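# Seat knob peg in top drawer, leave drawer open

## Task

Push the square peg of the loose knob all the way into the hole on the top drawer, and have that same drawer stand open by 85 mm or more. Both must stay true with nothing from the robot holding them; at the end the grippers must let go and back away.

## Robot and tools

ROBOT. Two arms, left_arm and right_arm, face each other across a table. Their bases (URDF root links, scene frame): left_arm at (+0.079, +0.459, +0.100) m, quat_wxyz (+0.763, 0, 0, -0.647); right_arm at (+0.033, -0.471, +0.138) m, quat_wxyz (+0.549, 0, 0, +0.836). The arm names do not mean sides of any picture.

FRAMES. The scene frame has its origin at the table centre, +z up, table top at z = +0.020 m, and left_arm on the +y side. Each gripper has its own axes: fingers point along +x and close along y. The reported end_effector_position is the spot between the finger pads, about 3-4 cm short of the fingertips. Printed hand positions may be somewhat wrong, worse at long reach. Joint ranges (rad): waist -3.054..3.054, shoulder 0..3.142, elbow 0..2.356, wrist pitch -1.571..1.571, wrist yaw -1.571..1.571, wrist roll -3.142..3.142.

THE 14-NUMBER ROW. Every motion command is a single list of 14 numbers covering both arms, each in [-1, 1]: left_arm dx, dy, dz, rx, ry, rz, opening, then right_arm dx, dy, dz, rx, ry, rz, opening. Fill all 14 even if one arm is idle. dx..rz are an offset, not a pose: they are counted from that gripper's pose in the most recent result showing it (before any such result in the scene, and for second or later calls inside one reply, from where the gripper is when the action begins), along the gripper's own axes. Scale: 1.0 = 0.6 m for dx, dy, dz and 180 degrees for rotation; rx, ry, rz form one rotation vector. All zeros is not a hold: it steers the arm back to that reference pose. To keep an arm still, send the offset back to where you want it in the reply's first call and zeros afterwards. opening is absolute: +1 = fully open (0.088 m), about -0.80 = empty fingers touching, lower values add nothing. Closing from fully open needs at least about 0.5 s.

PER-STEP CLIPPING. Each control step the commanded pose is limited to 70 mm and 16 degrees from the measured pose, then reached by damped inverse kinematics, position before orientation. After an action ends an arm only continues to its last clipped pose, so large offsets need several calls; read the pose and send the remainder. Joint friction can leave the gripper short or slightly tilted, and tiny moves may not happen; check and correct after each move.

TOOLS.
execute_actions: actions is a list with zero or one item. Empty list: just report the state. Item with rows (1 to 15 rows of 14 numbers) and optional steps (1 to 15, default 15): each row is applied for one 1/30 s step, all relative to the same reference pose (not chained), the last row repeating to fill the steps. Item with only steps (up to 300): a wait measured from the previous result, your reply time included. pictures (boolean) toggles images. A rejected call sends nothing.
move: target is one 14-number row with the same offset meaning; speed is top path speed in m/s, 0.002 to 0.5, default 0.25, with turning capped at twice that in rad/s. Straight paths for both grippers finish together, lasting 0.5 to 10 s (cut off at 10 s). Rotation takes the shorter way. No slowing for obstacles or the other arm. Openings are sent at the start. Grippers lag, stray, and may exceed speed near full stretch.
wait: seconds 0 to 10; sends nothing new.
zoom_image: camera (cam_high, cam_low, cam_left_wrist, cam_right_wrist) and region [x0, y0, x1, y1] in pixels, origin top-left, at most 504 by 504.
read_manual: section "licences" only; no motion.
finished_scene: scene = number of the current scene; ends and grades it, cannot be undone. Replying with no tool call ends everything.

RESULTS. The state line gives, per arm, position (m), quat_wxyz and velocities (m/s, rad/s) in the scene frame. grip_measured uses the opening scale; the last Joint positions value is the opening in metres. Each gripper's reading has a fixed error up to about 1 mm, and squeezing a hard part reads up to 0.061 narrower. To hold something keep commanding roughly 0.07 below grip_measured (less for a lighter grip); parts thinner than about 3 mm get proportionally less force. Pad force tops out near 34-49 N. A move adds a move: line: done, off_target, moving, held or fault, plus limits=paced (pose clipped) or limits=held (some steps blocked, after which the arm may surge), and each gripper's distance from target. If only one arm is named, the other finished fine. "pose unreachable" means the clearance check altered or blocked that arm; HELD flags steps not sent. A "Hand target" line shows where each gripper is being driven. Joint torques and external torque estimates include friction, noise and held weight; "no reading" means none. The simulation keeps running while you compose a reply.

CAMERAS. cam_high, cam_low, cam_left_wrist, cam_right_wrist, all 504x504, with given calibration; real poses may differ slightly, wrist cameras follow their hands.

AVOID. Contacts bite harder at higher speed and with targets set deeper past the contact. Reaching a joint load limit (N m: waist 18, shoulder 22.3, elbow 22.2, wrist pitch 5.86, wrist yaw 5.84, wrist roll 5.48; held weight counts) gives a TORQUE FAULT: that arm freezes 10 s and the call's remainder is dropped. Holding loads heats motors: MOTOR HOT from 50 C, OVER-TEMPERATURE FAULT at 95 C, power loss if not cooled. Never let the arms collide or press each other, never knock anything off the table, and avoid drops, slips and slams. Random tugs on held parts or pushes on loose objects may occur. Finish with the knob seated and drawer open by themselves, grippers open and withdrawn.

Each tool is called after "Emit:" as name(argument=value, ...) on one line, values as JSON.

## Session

Emit:
execute_actions(actions=[])

Scene clock: 0.00 s of 4500.00 s.
left_arm: end_effector_position=(+0.1315, +0.1486, +0.4256) grip_measured=+1.000 end_effector_quat_wxyz=(+0.765, -0.018, -0.022, -0.644) end_effector_velocity=(+0.000, +0.000, -0.002) end_effector_angular_velocity=(+0.006, +0.009, +0.004) | right_arm: end_effector_position=(-0.0926, -0.1791, +0.4577) grip_measured=+0.991 end_effector_quat_wxyz=(+0.549, +0.018, -0.014, +0.835) end_effector_velocity=(+0.003, +0.001, -0.005) end_effector_angular_velocity=(-0.017, -0.015, -0.015)
Joint positions: left_arm=[ 0.     0.845  0.652  0.249 -0.006  0.001  0.088] | right_arm=[-0.001  0.858  0.645  0.258 -0.    -0.004  0.088]
Joint velocities: left_arm=[-0.002 -0.002 -0.002 -0.007 -0.007 -0.007  0.   ] | right_arm=[-0.007 -0.002 -0.002 -0.022  0.007 -0.007 -0.   ]
Joint torques (N m, as the arm reports them, + toward a larger angle): no reading
External joint torques (N m, as the arm's controller estimates them; a push from outside toward a larger angle lowers the number): no reading
Heat: left arm: hottest shoulder 35 °C (+0.0 °C/min); right arm: hottest shoulder 33 °C (+0.0 °C/min).
Hand target (left_arm): +0.131, +0.149, +0.426; +0.765, -0.018, -0.022, -0.644
Hand target (right_arm): -0.093, -0.179, +0.458; +0.549, +0.018, -0.014, +0.835

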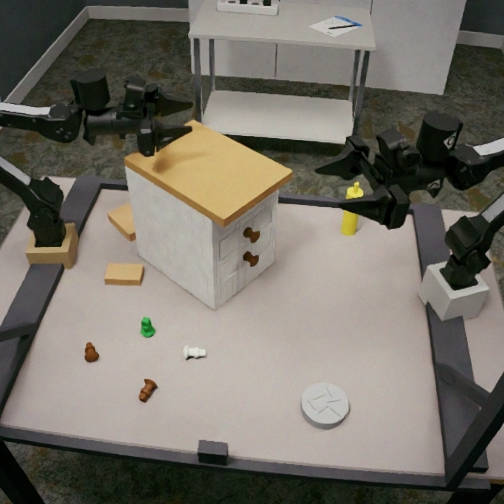

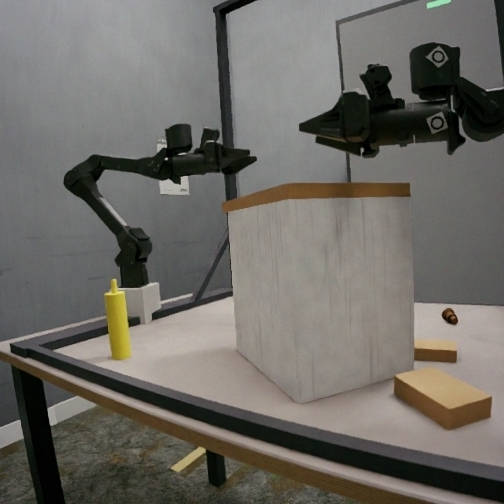

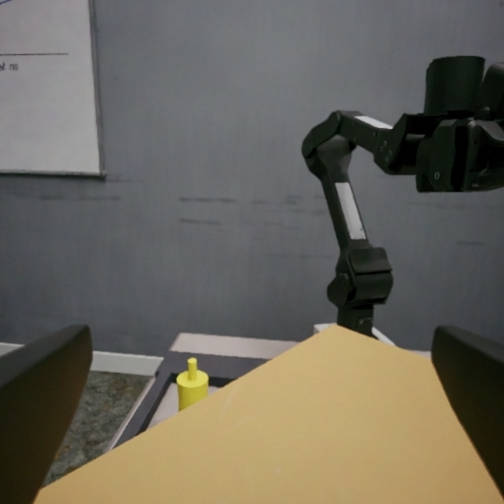

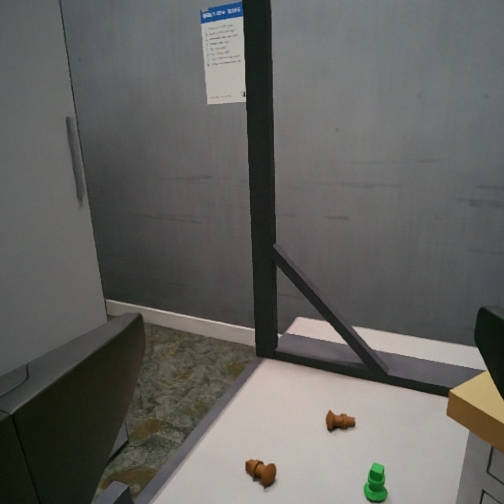

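Emit:
zoom_image(camera="cam_high", region=[200,170,310,310])

Emit:
zoom_image(camera="cam_high", region=[70,300,230,420])

Region (200, 170, 310, 310) of cam_high's 504x504 image, scaled by 3.600, with more detail than that image has; it fills the left 396 columns of this view, and the rest is white.

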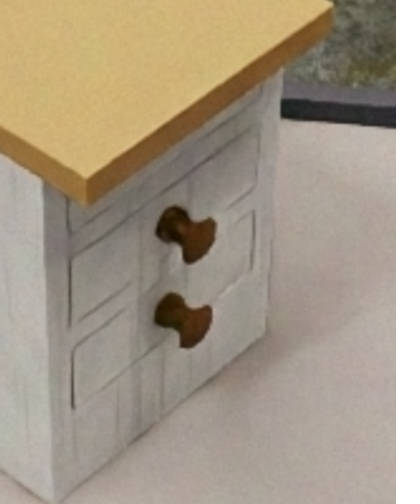

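Region (70, 300, 230, 420) of cam_high's 504x504 image, scaled by 3.150, with more detail than that image has; it fills the top 378 rows of this view, and the rest is white.

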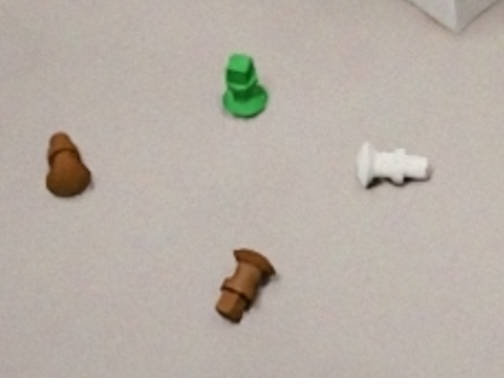

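Emit:
move(target=[-0.085,-0.509,0,0,0,-0.283,0.6,-0.032,-0.075,-0.263,0,0,-0.33,0.6], speed=0.25)

Emit:
move(target=[0,0,-0.3,0,0.34,0,0.6,0,0,0,0,0,0,0.6], speed=0.25)

Scene clock: 39.40 s of 4500.00 s.
left_arm: end_effector_position=(-0.1738, +0.1485, +0.4183) grip_measured=+0.603 end_effector_quat_wxyz=(+0.417, -0.004, -0.022, -0.908) end_effector_velocity=(-0.001, -0.001, -0.003) end_effector_angular_velocity=(+0.014, -0.002, +0.005) | right_arm: end_effector_position=(-0.0444, -0.1748, +0.2996) grip_measured=+0.602 end_effector_quat_wxyz=(+0.890, +0.021, -0.000, +0.456) end_effector_velocity=(-0.001, +0.002, +0.001) end_effector_angular_velocity=(+0.002, -0.034, +0.002)
Joint positions: left_arm=[-0.832  1.236  0.834  0.428  0.042  0.036  0.069] | right_arm=[ 0.353  1.649  0.389  1.366  1.384 -0.068  0.069]
Joint velocities: left_arm=[-0.002  0.007  0.002 -0.007 -0.007 -0.007 -0.   ] | right_arm=[-0.002  0.066 -0.002  0.183 -0.007 -0.139 -0.   ]
Joint torques (N m, as the arm reports them, + toward a larger angle): left_arm=[-0.28 -3.3   7.89  1.95  0.18  0.12] | right_arm=[ 0.13 -4.11  6.06  1.48  0.12 -0.16]
External joint torques (N m, as the arm's controller estimates them; a push from outside toward a larger angle lowers the number): left_arm=[-0.29  1.01  1.25  0.3   0.18  0.11] | right_arm=[ 0.13  0.57  1.99  0.3   0.19 -0.16]
Heat: left arm: hottest elbow 38 °C (+4.6 °C/min); right arm: hottest elbow 37 °C (+6.1 °C/min).
Hand target (left_arm): -0.177, +0.148, +0.423; -0.413, +0.009, +0.026, +0.910
Hand target (right_arm): -0.046, -0.174, +0.300; +0.891, +0.020, -0.002, +0.454
Off the commanded pose (left_arm): 0.006 m, 1 deg.
Off the commanded pose (right_arm): 0.003 m, 1 deg.
After step 90, 33.77 s passed at rest.
move: done
camera_calibration (this result's frames):
cam_left_wrist: T_world_to_cam=[[-0.74504, 0.66688, -0.013637, -0.218254], [0.199001, 0.202718, -0.958803, 0.441858], [-0.636643, -0.717061, -0.283743, 0.1968], [0, 0, 0, 1]] pos_world=[-0.125246, 0.197094, 0.476519]
cam_right_wrist: T_world_to_cam=[[0.822074, -0.563964, -0.0783538, -0.0289334], [-0.232455, -0.206803, -0.950367, 0.272015], [0.519769, 0.799485, -0.301104, 0.334423], [0, 0, 0, 1]] pos_world=[-0.0868065, -0.22743, 0.356943]

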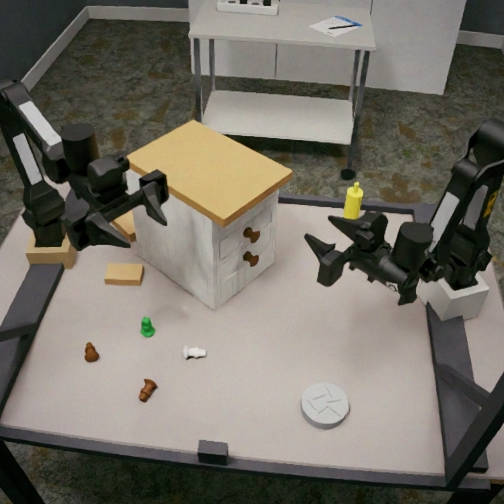

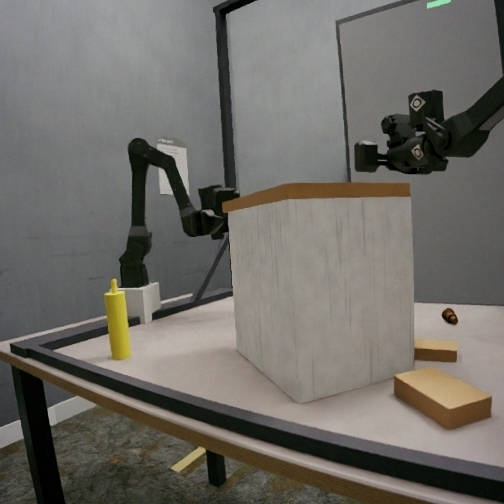

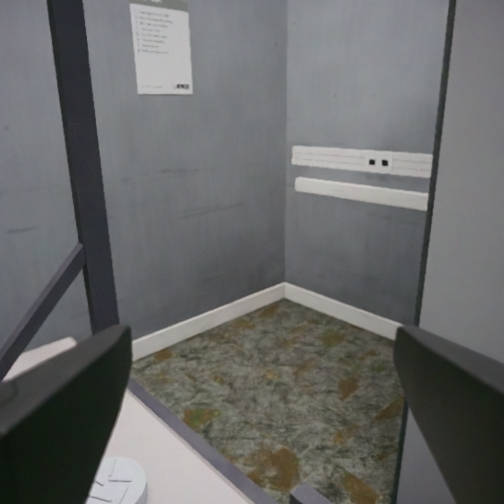

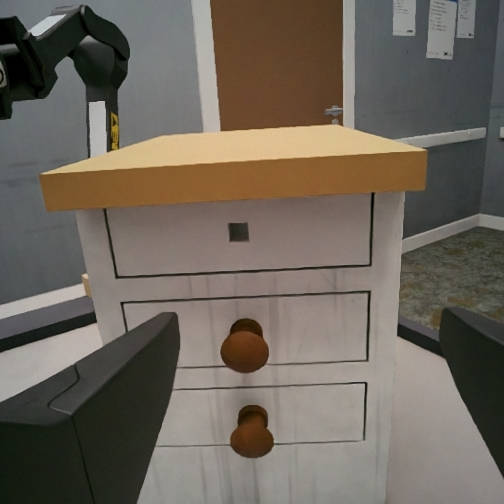

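Scene clock: 41.97 s of 4500.00 s.
left_arm: end_effector_position=(-0.1690, +0.1431, +0.2379) grip_measured=+0.603 end_effector_quat_wxyz=(+0.370, +0.459, +0.192, -0.785) end_effector_velocity=(-0.003, -0.001, +0.008) end_effector_angular_velocity=(-0.007, +0.003, +0.003) | right_arm: end_effector_position=(-0.0444, -0.1748, +0.2996) grip_measured=+0.602 end_effector_quat_wxyz=(+0.890, +0.021, -0.001, +0.456) end_effector_velocity=(+0.000, +0.000, -0.001) end_effector_angular_velocity=(-0.009, -0.012, +0.005)
Joint positions: left_arm=[-0.835  1.654  1.25  -0.635 -0.012  0.055  0.069] | right_arm=[ 0.353  1.65   0.389  1.368  1.384 -0.069  0.069]
Joint velocities: left_arm=[-0.007  0.002  0.032 -0.022 -0.007 -0.007 -0.   ] | right_arm=[-0.002 -0.002 -0.002 -0.007 -0.007 -0.007 -0.   ]
Joint torques (N m, as the arm reports them, + toward a larger angle): left_arm=[-0.28 -5.49  7.22  0.9  -0.19  0.06] | right_arm=[ 0.07 -5.22  5.01  1.22 -0.07  0.02]
External joint torques (N m, as the arm's controller estimates them; a push from outside toward a larger angle lowers the number): left_arm=[-0.24  1.26  1.07 -0.22 -0.18  0.06] | right_arm=[ 0.07 -0.56  0.95  0.05  0.01  0.02]
Heat: left arm: hottest elbow 38 °C (+4.3 °C/min); right arm: hottest elbow 36 °C (+4.3 °C/min).
Hand target (left_arm): -0.172, +0.141, +0.238; -0.370, -0.460, -0.190, +0.784
Hand target (right_arm): -0.044, -0.175, +0.300; +0.890, +0.020, -0.001, +0.456
Off the commanded pose (left_arm): 0.004 m, 0 deg.
Off the commanded pose (right_arm): 0.000 m, 0 deg.
move: done
camera_calibration (this result's frames):
cam_left_wrist: T_world_to_cam=[[-0.763989, 0.645175, -0.00836952, -0.214922], [0.631406, 0.744888, -0.215566, 0.0876663], [-0.132843, -0.169975, -0.976453, 0.31639], [0, 0, 0, 1]] pos_world=[-0.177521, 0.127139, 0.326039]
cam_right_wrist: T_world_to_cam=[[0.822051, -0.563949, -0.0787016, -0.0288045], [-0.232577, -0.206383, -0.950428, 0.272129], [0.51975, 0.799605, -0.300819, 0.334362], [0, 0, 0, 1]] pos_world=[-0.0868152, -0.227439, 0.356954]

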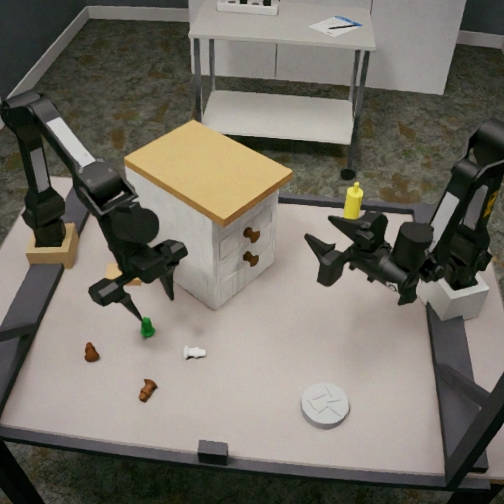

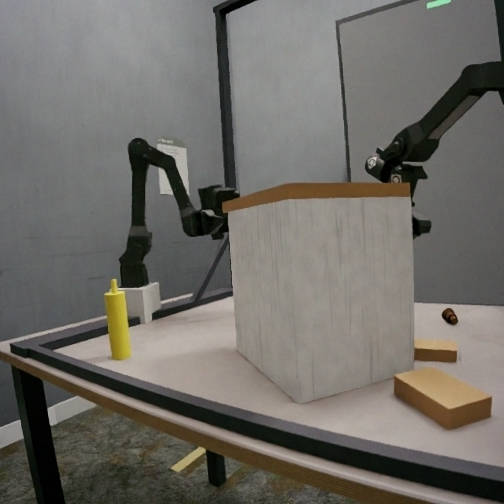

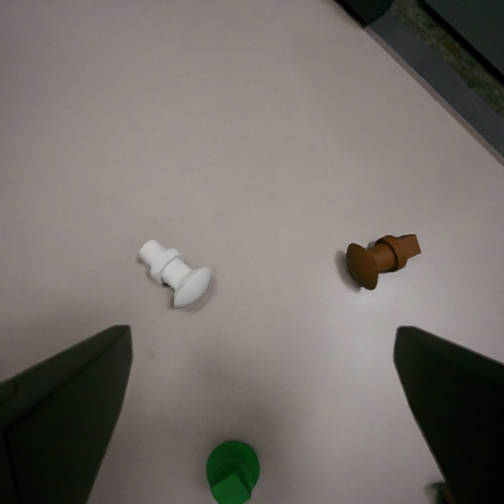

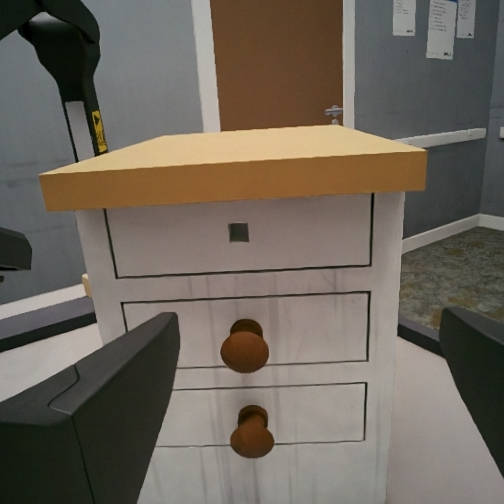

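Emit:
zoom_image(camera="cam_left_wrist", region=[120,210,450,504])

Emit:
zoom_image(camera="cam_right_wrist", region=[190,190,290,290])

Emit:
zoom_image(camera="cam_high", region=[70,305,170,405])

Region (120, 210, 450, 504) of cam_left_wrist's 504x504 image, scaled by 1.527, with more detail than that image has; it fills the top 449 rows of this view, and the rest is white.

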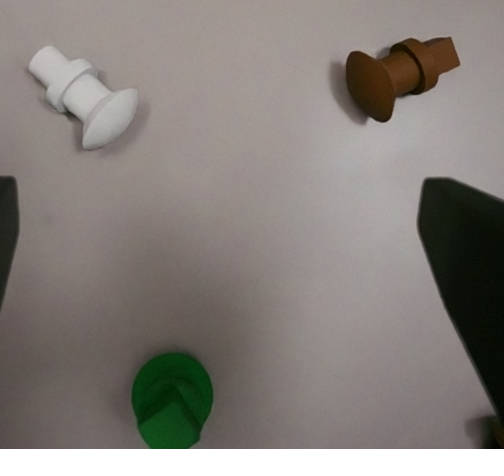

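Region (190, 190, 290, 290) of cam_right_wrist's 504x504 image, scaled by 5.040, with more detail than that image has.

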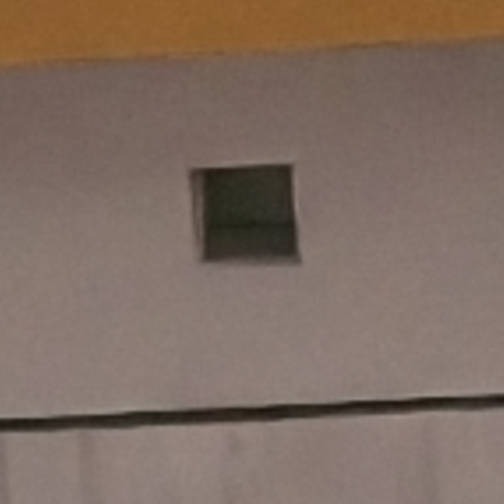

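Region (70, 305, 170, 405) of cam_high's 504x504 image, scaled by 5.040, with more detail than that image has.

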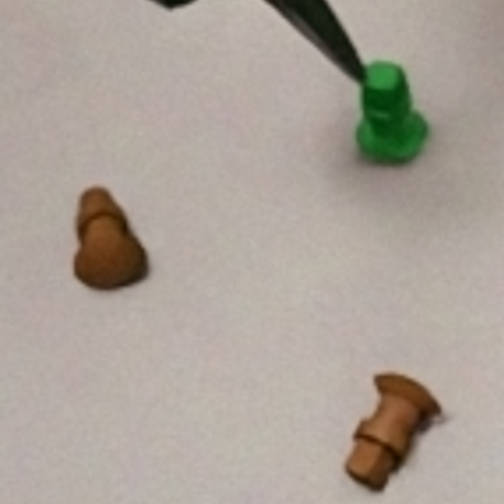

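Emit:
move(target=[0.258,-0.155,-0.004,0.341,0.149,-0.091,0.3,0.007,0.12,-0.092,0,0,0.366,0.3], speed=0.2)

Scene clock: 77.57 s of 4500.00 s.
left_arm: end_effector_position=(-0.2846, +0.1436, +0.1050) grip_measured=+0.303 end_effector_quat_wxyz=(-0.072, +0.708, -0.094, -0.696) end_effector_velocity=(+0.002, +0.002, -0.000) end_effector_angular_velocity=(+0.005, -0.018, +0.005) | right_arm: end_effector_position=(-0.1015, -0.1297, +0.2485) grip_measured=+0.302 end_effector_quat_wxyz=(+0.500, -0.001, +0.001, +0.866) end_effector_velocity=(-0.002, -0.002, -0.001) end_effector_angular_velocity=(+0.004, -0.021, +0.020)
Joint positions: left_arm=[-1.031  2.489  2.084 -1.154 -0.034  0.939  0.054] | right_arm=[-0.133  1.854  0.273  1.578 -0.248  0.001  0.054]
Joint velocities: left_arm=[-0.002  0.007  0.012 -0.022 -0.007 -0.007 -0.   ] | right_arm=[-0.002 -0.002 -0.002 -0.007 -0.022 -0.022 -0.   ]
Joint torques (N m, as the arm reports them, + toward a larger angle): left_arm=[-0.13 -9.25  6.23  0.01 -0.15  0.13] | right_arm=[-0.37 -4.69  4.97  2.13 -0.19 -0.18]
External joint torques (N m, as the arm's controller estimates them; a push from outside toward a larger angle lowers the number): left_arm=[-0.12  1.73  0.9  -0.31 -0.17  0.13] | right_arm=[-0.42  0.51  1.93  0.37 -0.17 -0.19]
Heat: left arm: hottest elbow 41 °C (+6.0 °C/min); right arm: hottest elbow 35 °C (+0.0 °C/min).
Hand target (left_arm): -0.286, +0.144, +0.100; -0.075, +0.711, -0.096, -0.693
Hand target (right_arm): -0.102, -0.128, +0.248; +0.499, -0.001, -0.001, +0.867
Off the commanded pose (left_arm): 0.005 m, 1 deg.
Off the commanded pose (right_arm): 0.003 m, 3 deg.
joint sent to its limit (right arm) — the command would take joint 4 (wrist pitch) past its upper limit, so that joint was sent only as far as its limit.
After step 90, 29.03 s passed at rest.
move: off_target (right_arm)
camera_calibration (this result's frames):
cam_left_wrist: T_world_to_cam=[[0.209714, 0.977711, -0.0100296, -0.0751352], [0.924585, -0.194961, 0.327312, 0.293105], [0.318061, -0.0779151, -0.944863, 0.283117], [0, 0, 0, 1]] pos_world=[-0.345292, 0.152664, 0.170817]
cam_right_wrist: T_world_to_cam=[[0.854421, 0.51767, -0.0445238, 0.174617], [0.131984, -0.299123, -0.945043, 0.243256], [-0.502539, 0.801588, -0.323901, 0.21479], [0, 0, 0, 1]] pos_world=[-0.0733621, -0.189804, 0.307233]

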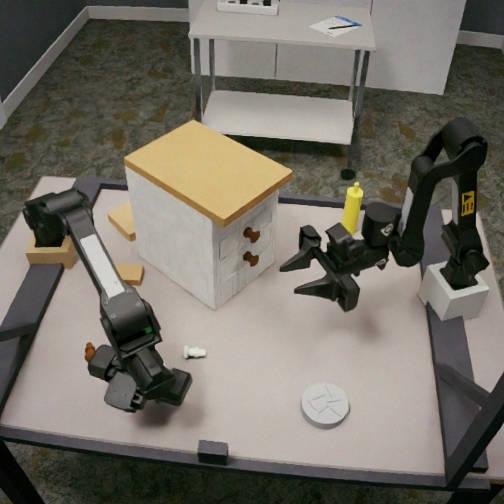

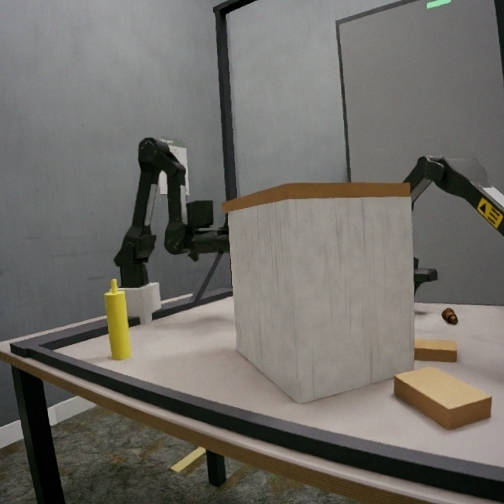

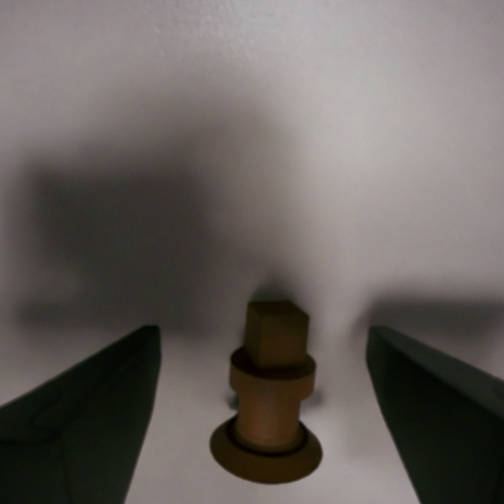

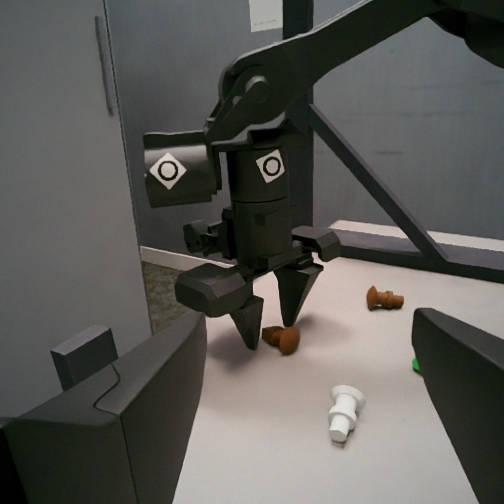

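Emit:
move(target=[0.055,-0.011,-0.019,0,0,0,0.1,0,0,0,0,0,0,0.3], speed=0.06)

Scene clock: 86.20 s of 4500.00 s.
left_arm: end_effector_position=(-0.2820, +0.1451, +0.0912) grip_measured=+0.103 end_effector_quat_wxyz=(-0.064, +0.696, -0.107, -0.707) end_effector_velocity=(-0.001, +0.005, -0.000) end_effector_angular_velocity=(+0.001, +0.011, -0.000) | right_arm: end_effector_position=(-0.1016, -0.1297, +0.2484) grip_measured=+0.302 end_effector_quat_wxyz=(+0.500, -0.001, +0.002, +0.866) end_effector_velocity=(+0.002, +0.000, -0.001) end_effector_angular_velocity=(-0.003, -0.008, -0.010)
Joint positions: left_arm=[-1.029  2.444  1.946 -1.018 -0.03   0.949  0.044] | right_arm=[-0.133  1.854  0.273  1.578 -0.25   0.001  0.054]
Joint velocities: left_arm=[-0.007 -0.017 -0.032  0.022  0.007 -0.007 -0.   ] | right_arm=[-0.002 -0.002 -0.002 -0.007  0.007 -0.007 -0.   ]
Joint torques (N m, as the arm reports them, + toward a larger angle): left_arm=[ 0.68 -7.98  2.25  0.85 -0.15  0.15] | right_arm=[ 0.03 -5.79  3.89  2.03  0.02  0.  ]
External joint torques (N m, as the arm's controller estimates them; a push from outside toward a larger angle lowers the number): left_arm=[ 0.77  2.86 -3.14  0.42 -0.17  0.15] | right_arm=[ 0.05 -0.61  0.83  0.28  0.02 -0.01]
Heat: left arm: hottest elbow 40 °C (+4.1 °C/min); right arm: hottest elbow 35 °C (-1.0 °C/min).
Hand target (left_arm): -0.271, +0.147, +0.073; -0.072, +0.708, -0.094, -0.696
Hand target (right_arm): -0.102, -0.130, +0.248; +0.500, -0.001, +0.002, +0.866
Off the commanded pose (left_arm): 0.022 m, 2 deg.
Off the commanded pose (right_arm): 0.000 m, 0 deg.
After step 90, 4.77 s passed at rest.
move: off_target (left_arm)
camera_calibration (this result's frames):
cam_left_wrist: T_world_to_cam=[[0.216036, 0.975517, -0.041169, -0.0723168], [0.934134, -0.194235, 0.299444, 0.300574], [0.284117, -0.103148, -0.953225, 0.264275], [0, 0, 0, 1]] pos_world=[-0.340238, 0.156188, 0.158931]
cam_right_wrist: T_world_to_cam=[[0.85403, 0.518306, -0.0446291, 0.174714], [0.132307, -0.29937, -0.944919, 0.243095], [-0.503118, 0.801085, -0.324247, 0.214725], [0, 0, 0, 1]] pos_world=[-0.0733419, -0.189793, 0.307126]

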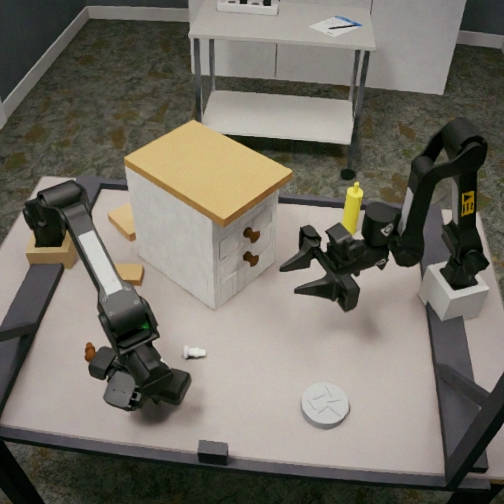

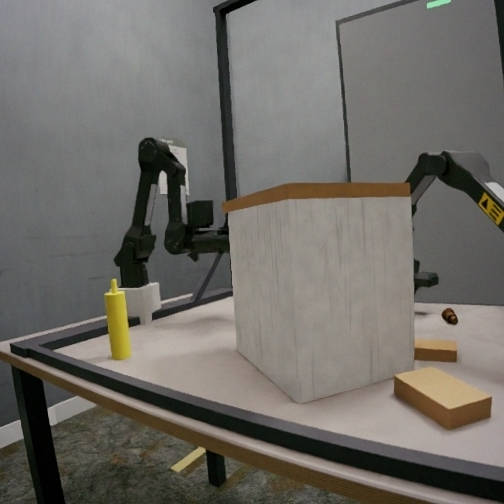

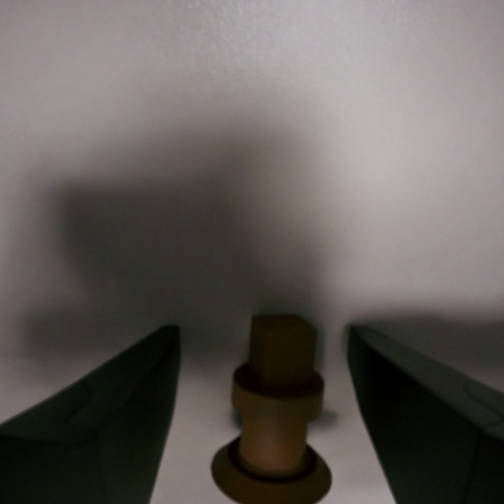

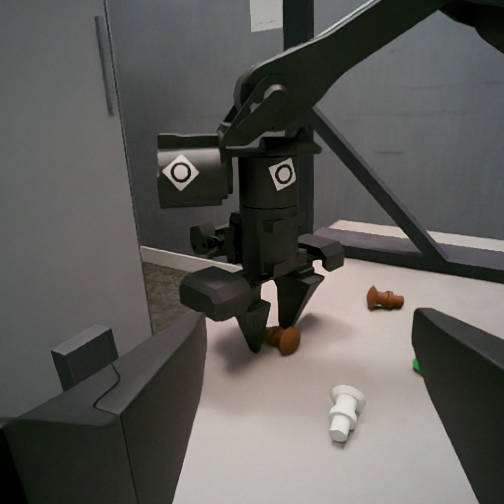

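Emit:
move(target=[-0.008,-0.008,0.012,0,0,0,0.1,0,0,0,0,0,0,0.3], speed=0.03)

Scene clock: 91.90 s of 4500.00 s.
left_arm: end_effector_position=(-0.2840, +0.1470, +0.0957) grip_measured=+0.103 end_effector_quat_wxyz=(-0.059, +0.697, -0.105, -0.707) end_effector_velocity=(+0.004, +0.003, +0.000) end_effector_angular_velocity=(+0.009, -0.020, +0.020) | right_arm: end_effector_position=(-0.1016, -0.1297, +0.2484) grip_measured=+0.302 end_effector_quat_wxyz=(+0.500, -0.001, +0.002, +0.866) end_effector_velocity=(+0.000, -0.001, -0.003) end_effector_angular_velocity=(-0.015, +0.003, +0.005)
Joint positions: left_arm=[-1.036  2.438  1.952 -1.028 -0.033  0.934  0.044] | right_arm=[-0.133  1.854  0.273  1.578 -0.25   0.001  0.054]
Joint velocities: left_arm=[-0.002 -0.002 -0.002 -0.022 -0.007 -0.022 -0.   ] | right_arm=[-0.002  0.002 -0.002 -0.007 -0.007  0.007 -0.   ]
Joint torques (N m, as the arm reports them, + toward a larger angle): left_arm=[ -0.92 -10.66   5.38  -0.01   0.14  -0.1 ] | right_arm=[ 0.04 -5.77  3.92  2.03 -0.01 -0.01]
External joint torques (N m, as the arm's controller estimates them; a push from outside toward a larger angle lowers the number): left_arm=[-0.85  0.11  0.06 -0.4   0.12 -0.1 ] | right_arm=[ 0.04 -0.6   0.88  0.28 -0.01 -0.02]
Heat: left arm: hottest elbow 39 °C (+2.0 °C/min); right arm: hottest shoulder 35 °C (-1.0 °C/min).
Hand target (left_arm): -0.288, +0.152, +0.096; -0.064, +0.696, -0.107, -0.707
Hand target (right_arm): -0.102, -0.130, +0.248; +0.500, -0.001, +0.002, +0.866
Off the commanded pose (left_arm): 0.006 m, 1 deg.
Off the commanded pose (right_arm): 0.000 m, 0 deg.
After step 90, 1.90 s passed at rest.
move: done
camera_calibration (this result's frames):
cam_left_wrist: T_world_to_cam=[[0.207643, 0.977148, -0.0454626, -0.0757473], [0.935908, -0.184931, 0.299793, 0.300564], [0.284535, -0.104799, -0.95292, 0.269591], [0, 0, 0, 1]] pos_world=[-0.34228, 0.157853, 0.163348]
cam_right_wrist: T_world_to_cam=[[0.85403, 0.518306, -0.0446291, 0.174714], [0.132307, -0.29937, -0.944919, 0.243095], [-0.503118, 0.801085, -0.324247, 0.214725], [0, 0, 0, 1]] pos_world=[-0.0733419, -0.189793, 0.307126]

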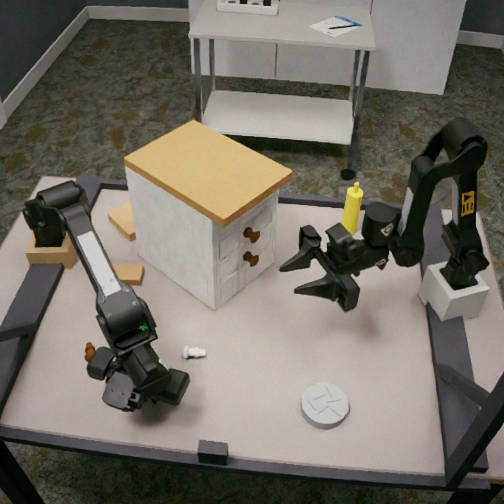

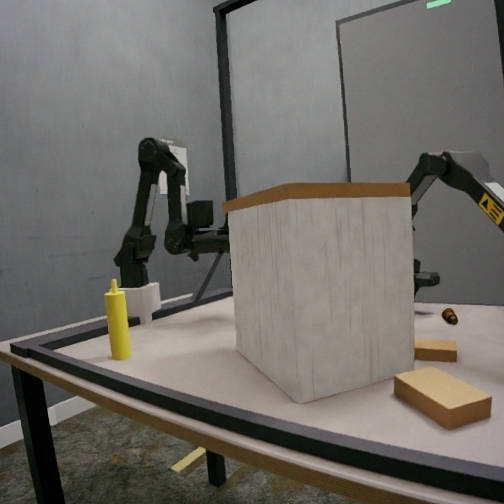

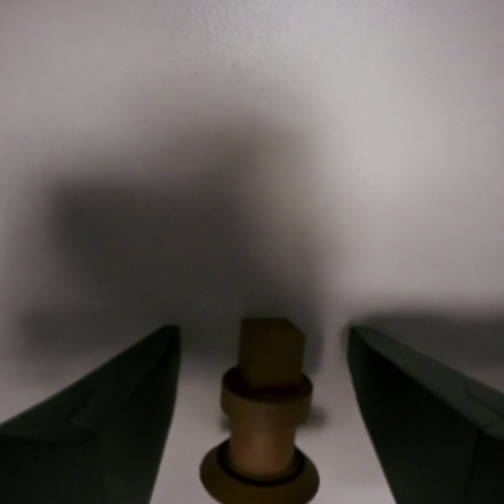

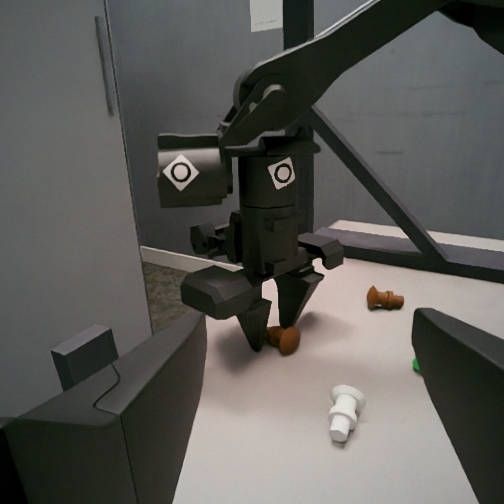

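Emit:
execute_actions(actions=[{"rows":[[0.003,0,0.003,0,0,0,-0.3,0,0,0,0,0,0,0.3],[0.003,0,0.003,0,0,0,-0.3,0,0,0,0,0,0,0.3],[0.003,0,0.003,0,0,0,-0.3,0,0,0,0,0,0,0.3],[0.003,0,0.003,0,0,0,-0.3,0,0,0,0,0,0,0.3],[0.003,0,0.003,0,0,0,-0.3,0,0,0,0,0,0,0.3],[0.003,0,0.003,0,0,0,-0.3,0,0,0,0,0,0,0.3],[0.003,0,0.003,0,0,0,-0.45,0,0,0,0,0,0,0.3],[0.003,0,0.003,0,0,0,-0.45,0,0,0,0,0,0,0.3],[0.003,0,0.003,0,0,0,-0.45,0,0,0,0,0,0,0.3],[0.003,0,0.003,0,0,0,-0.68,0,0,0,0,0,0,0.3]],"steps":15}])

Emit:
wait(seconds=0.5)

Scene clock: 99.57 s of 4500.00 s.
left_arm: end_effector_position=(-0.2850, +0.1503, +0.0957) grip_measured=-0.454 end_effector_quat_wxyz=(-0.064, +0.697, -0.105, -0.706) end_effector_velocity=(+0.002, +0.001, +0.000) end_effector_angular_velocity=(-0.001, -0.010, +0.005) | right_arm: end_effector_position=(-0.1016, -0.1297, +0.2484) grip_measured=+0.302 end_effector_quat_wxyz=(+0.500, -0.001, +0.002, +0.866) end_effector_velocity=(+0.004, -0.000, -0.003) end_effector_angular_velocity=(-0.008, -0.010, -0.015)
Joint positions: left_arm=[-1.041  2.438  1.953 -1.034 -0.03   0.933  0.017] | right_arm=[-0.133  1.854  0.273  1.578 -0.25   0.001  0.054]
Joint velocities: left_arm=[-0.002 -0.002 -0.002 -0.007 -0.007 -0.007 -0.   ] | right_arm=[-0.007 -0.002 -0.007 -0.007  0.007 -0.007 -0.   ]
Joint torques (N m, as the arm reports them, + toward a larger angle): left_arm=[ 0.2  -9.96  5.56  0.8  -0.1  -0.03] | right_arm=[ 0.05 -5.76  3.92  2.04 -0.01 -0.02]
External joint torques (N m, as the arm's controller estimates them; a push from outside toward a larger angle lowers the number): left_arm=[ 0.22  0.81  0.23  0.41 -0.12 -0.03] | right_arm=[ 0.08 -0.54  0.86  0.27 -0.02 -0.03]
Heat: left arm: hottest shoulder 40 °C (+2.0 °C/min); right arm: hottest wrist pitch 36 °C (-1.0 °C/min).
Hand target (left_arm): -0.286, +0.147, +0.094; -0.060, +0.697, -0.105, -0.707
Hand target (right_arm): -0.102, -0.130, +0.248; +0.500, -0.001, +0.002, +0.866
Off the commanded pose (left_arm): 0.004 m, 1 deg.
Off the commanded pose (right_arm): 0.000 m, 0 deg.
Steps of this call (steps 1 to 90: nothing new was sent; then 4.17 s passed at rest; steps 91 to 105: all 15 steps of this action). Readings (end_effector_position):
91: left_arm (-0.2838, +0.1472, +0.0957) | right_arm (-0.1016, -0.1297, +0.2484)
92: left_arm (-0.2837, +0.1485, +0.0957) | right_arm (-0.1016, -0.1297, +0.2484)
94: left_arm (-0.2843, +0.1502, +0.0956) | right_arm (-0.1016, -0.1297, +0.2484)
98: left_arm (-0.2847, +0.1506, +0.0956) | right_arm (-0.1016, -0.1297, +0.2484)
105: the state above
camera_calibration (this result's frames):
cam_left_wrist: T_world_to_cam=[[0.212775, 0.976343, -0.038475, -0.0778706], [0.934049, -0.191682, 0.301349, 0.302454], [0.286845, -0.100057, -0.952737, 0.270155], [0, 0, 0, 1]] pos_world=[-0.34343, 0.161034, 0.163246]
cam_right_wrist: T_world_to_cam=[[0.85403, 0.518306, -0.0446291, 0.174714], [0.132307, -0.29937, -0.944919, 0.243095], [-0.503118, 0.801085, -0.324247, 0.214725], [0, 0, 0, 1]] pos_world=[-0.0733419, -0.189793, 0.307126]

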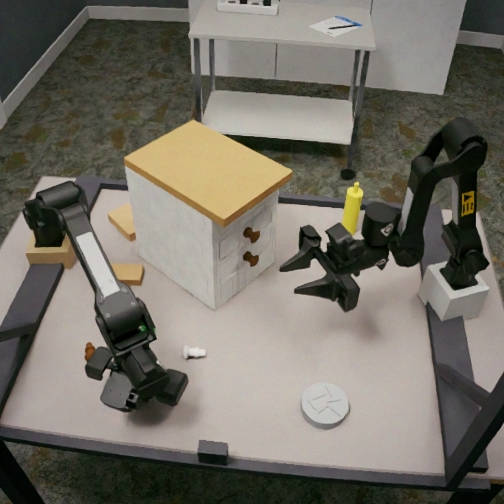

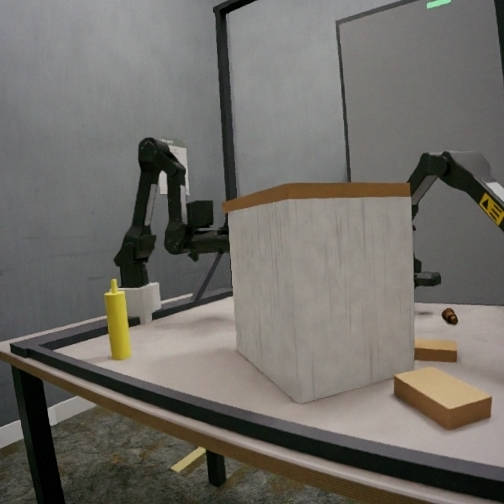

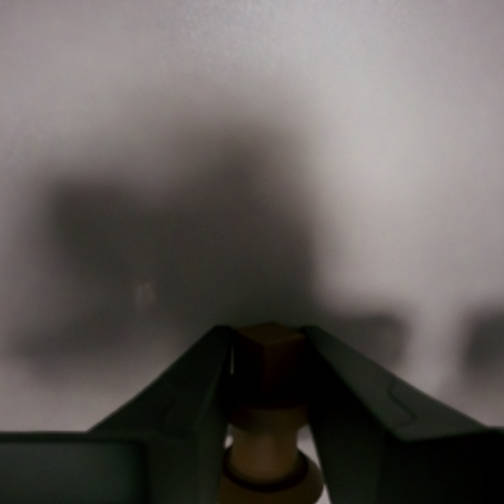

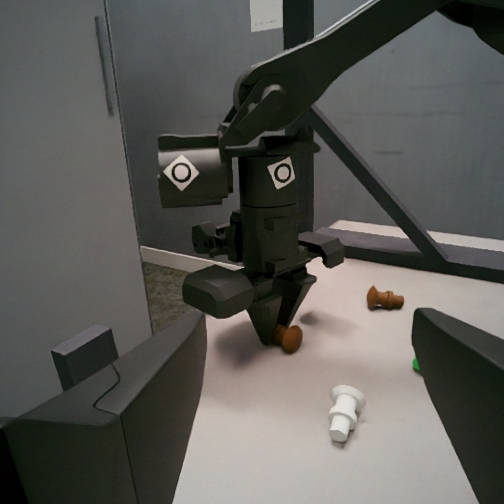

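Scene clock: 100.07 s of 4500.00 s.
left_arm: end_effector_position=(-0.2850, +0.1503, +0.0957) grip_measured=-0.454 end_effector_quat_wxyz=(-0.064, +0.697, -0.105, -0.706) end_effector_velocity=(-0.001, -0.001, +0.001) end_effector_angular_velocity=(-0.010, +0.001, -0.009) | right_arm: end_effector_position=(-0.1016, -0.1297, +0.2484) grip_measured=+0.302 end_effector_quat_wxyz=(+0.500, -0.001, +0.002, +0.866) end_effector_velocity=(+0.001, +0.001, +0.002) end_effector_angular_velocity=(+0.006, -0.006, +0.000)
Joint positions: left_arm=[-1.041  2.438  1.953 -1.034 -0.03   0.933  0.017] | right_arm=[-0.133  1.854  0.273  1.578 -0.25   0.001  0.054]
Joint velocities: left_arm=[-0.002 -0.002 -0.002  0.007 -0.007  0.007 -0.   ] | right_arm=[-0.007 -0.007  0.002 -0.007 -0.007 -0.007  0.   ]
Joint torques (N m, as the arm reports them, + toward a larger angle): left_arm=[  0.25 -10.17   5.39   0.85  -0.11  -0.07] | right_arm=[ 0.01 -5.75  3.94  2.03  0.   -0.01]
External joint torques (N m, as the arm's controller estimates them; a push from outside toward a larger angle lowers the number): left_arm=[ 0.25  0.65  0.03  0.46 -0.13 -0.06] | right_arm=[ 0.02 -0.44  0.81  0.23  0.   -0.02]
Heat: left arm: hottest shoulder 40 °C (+2.0 °C/min); right arm: hottest wrist pitch 36 °C (+0.0 °C/min).
Hand target (left_arm): -0.286, +0.147, +0.094; -0.060, +0.697, -0.105, -0.707
Hand target (right_arm): -0.102, -0.130, +0.248; +0.500, -0.001, +0.002, +0.866
Off the commanded pose (left_arm): 0.004 m, 1 deg.
Off the commanded pose (right_arm): 0.000 m, 0 deg.
Steps of this call (steps 1 to 15: nothing new was sent). Readings (end_effector_position):
1: left_arm (-0.2850, +0.1503, +0.0957) | right_arm (-0.1016, -0.1297, +0.2484)
2: left_arm (-0.2850, +0.1503, +0.0957) | right_arm (-0.1016, -0.1297, +0.2484)
4: left_arm (-0.2850, +0.1503, +0.0957) | right_arm (-0.1016, -0.1297, +0.2484)
8: left_arm (-0.2850, +0.1503, +0.0957) | right_arm (-0.1016, -0.1297, +0.2484)
15: the state above
camera_calibration (this result's frames):
cam_left_wrist: T_world_to_cam=[[0.212775, 0.976343, -0.038475, -0.0778706], [0.934049, -0.191682, 0.301349, 0.302454], [0.286845, -0.100057, -0.952737, 0.270155], [0, 0, 0, 1]] pos_world=[-0.34343, 0.161034, 0.163246]
cam_right_wrist: T_world_to_cam=[[0.85403, 0.518306, -0.0446291, 0.174714], [0.132307, -0.29937, -0.944919, 0.243095], [-0.503118, 0.801085, -0.324247, 0.214725], [0, 0, 0, 1]] pos_world=[-0.0733419, -0.189793, 0.307126]

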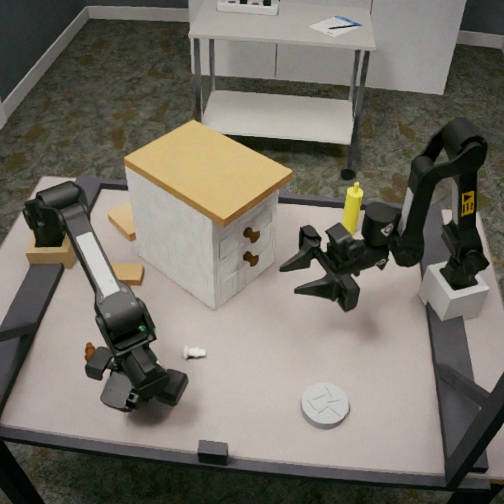

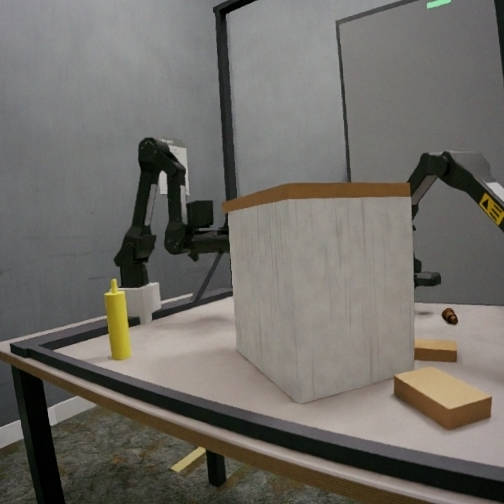

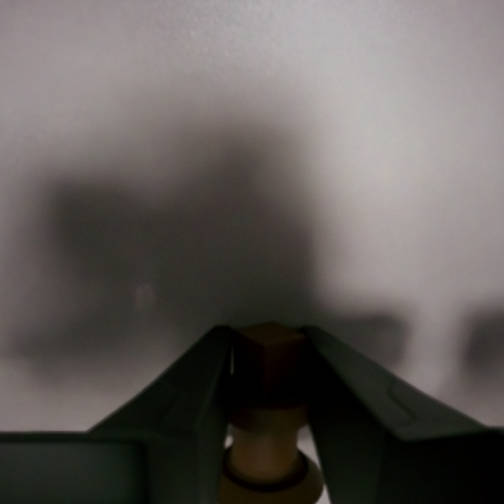

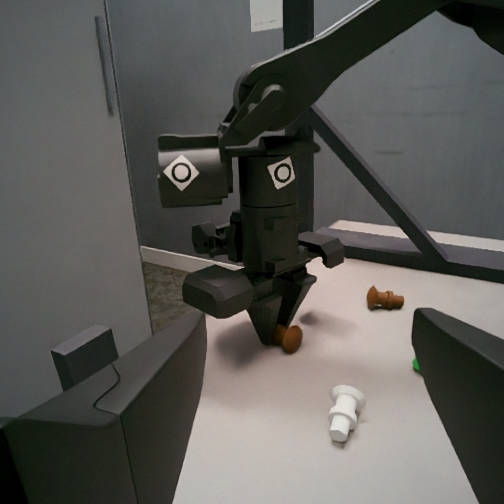

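Emit:
zoom_image(camera="cam_left_wrist", region=[190,300,350,460])

Region (190, 300, 350, 460) of cam_left_wrist's 504x504 image, scaled by 3.150, with more detail than that image has.

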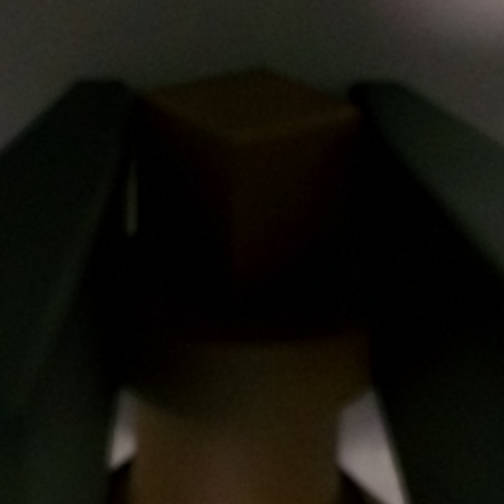

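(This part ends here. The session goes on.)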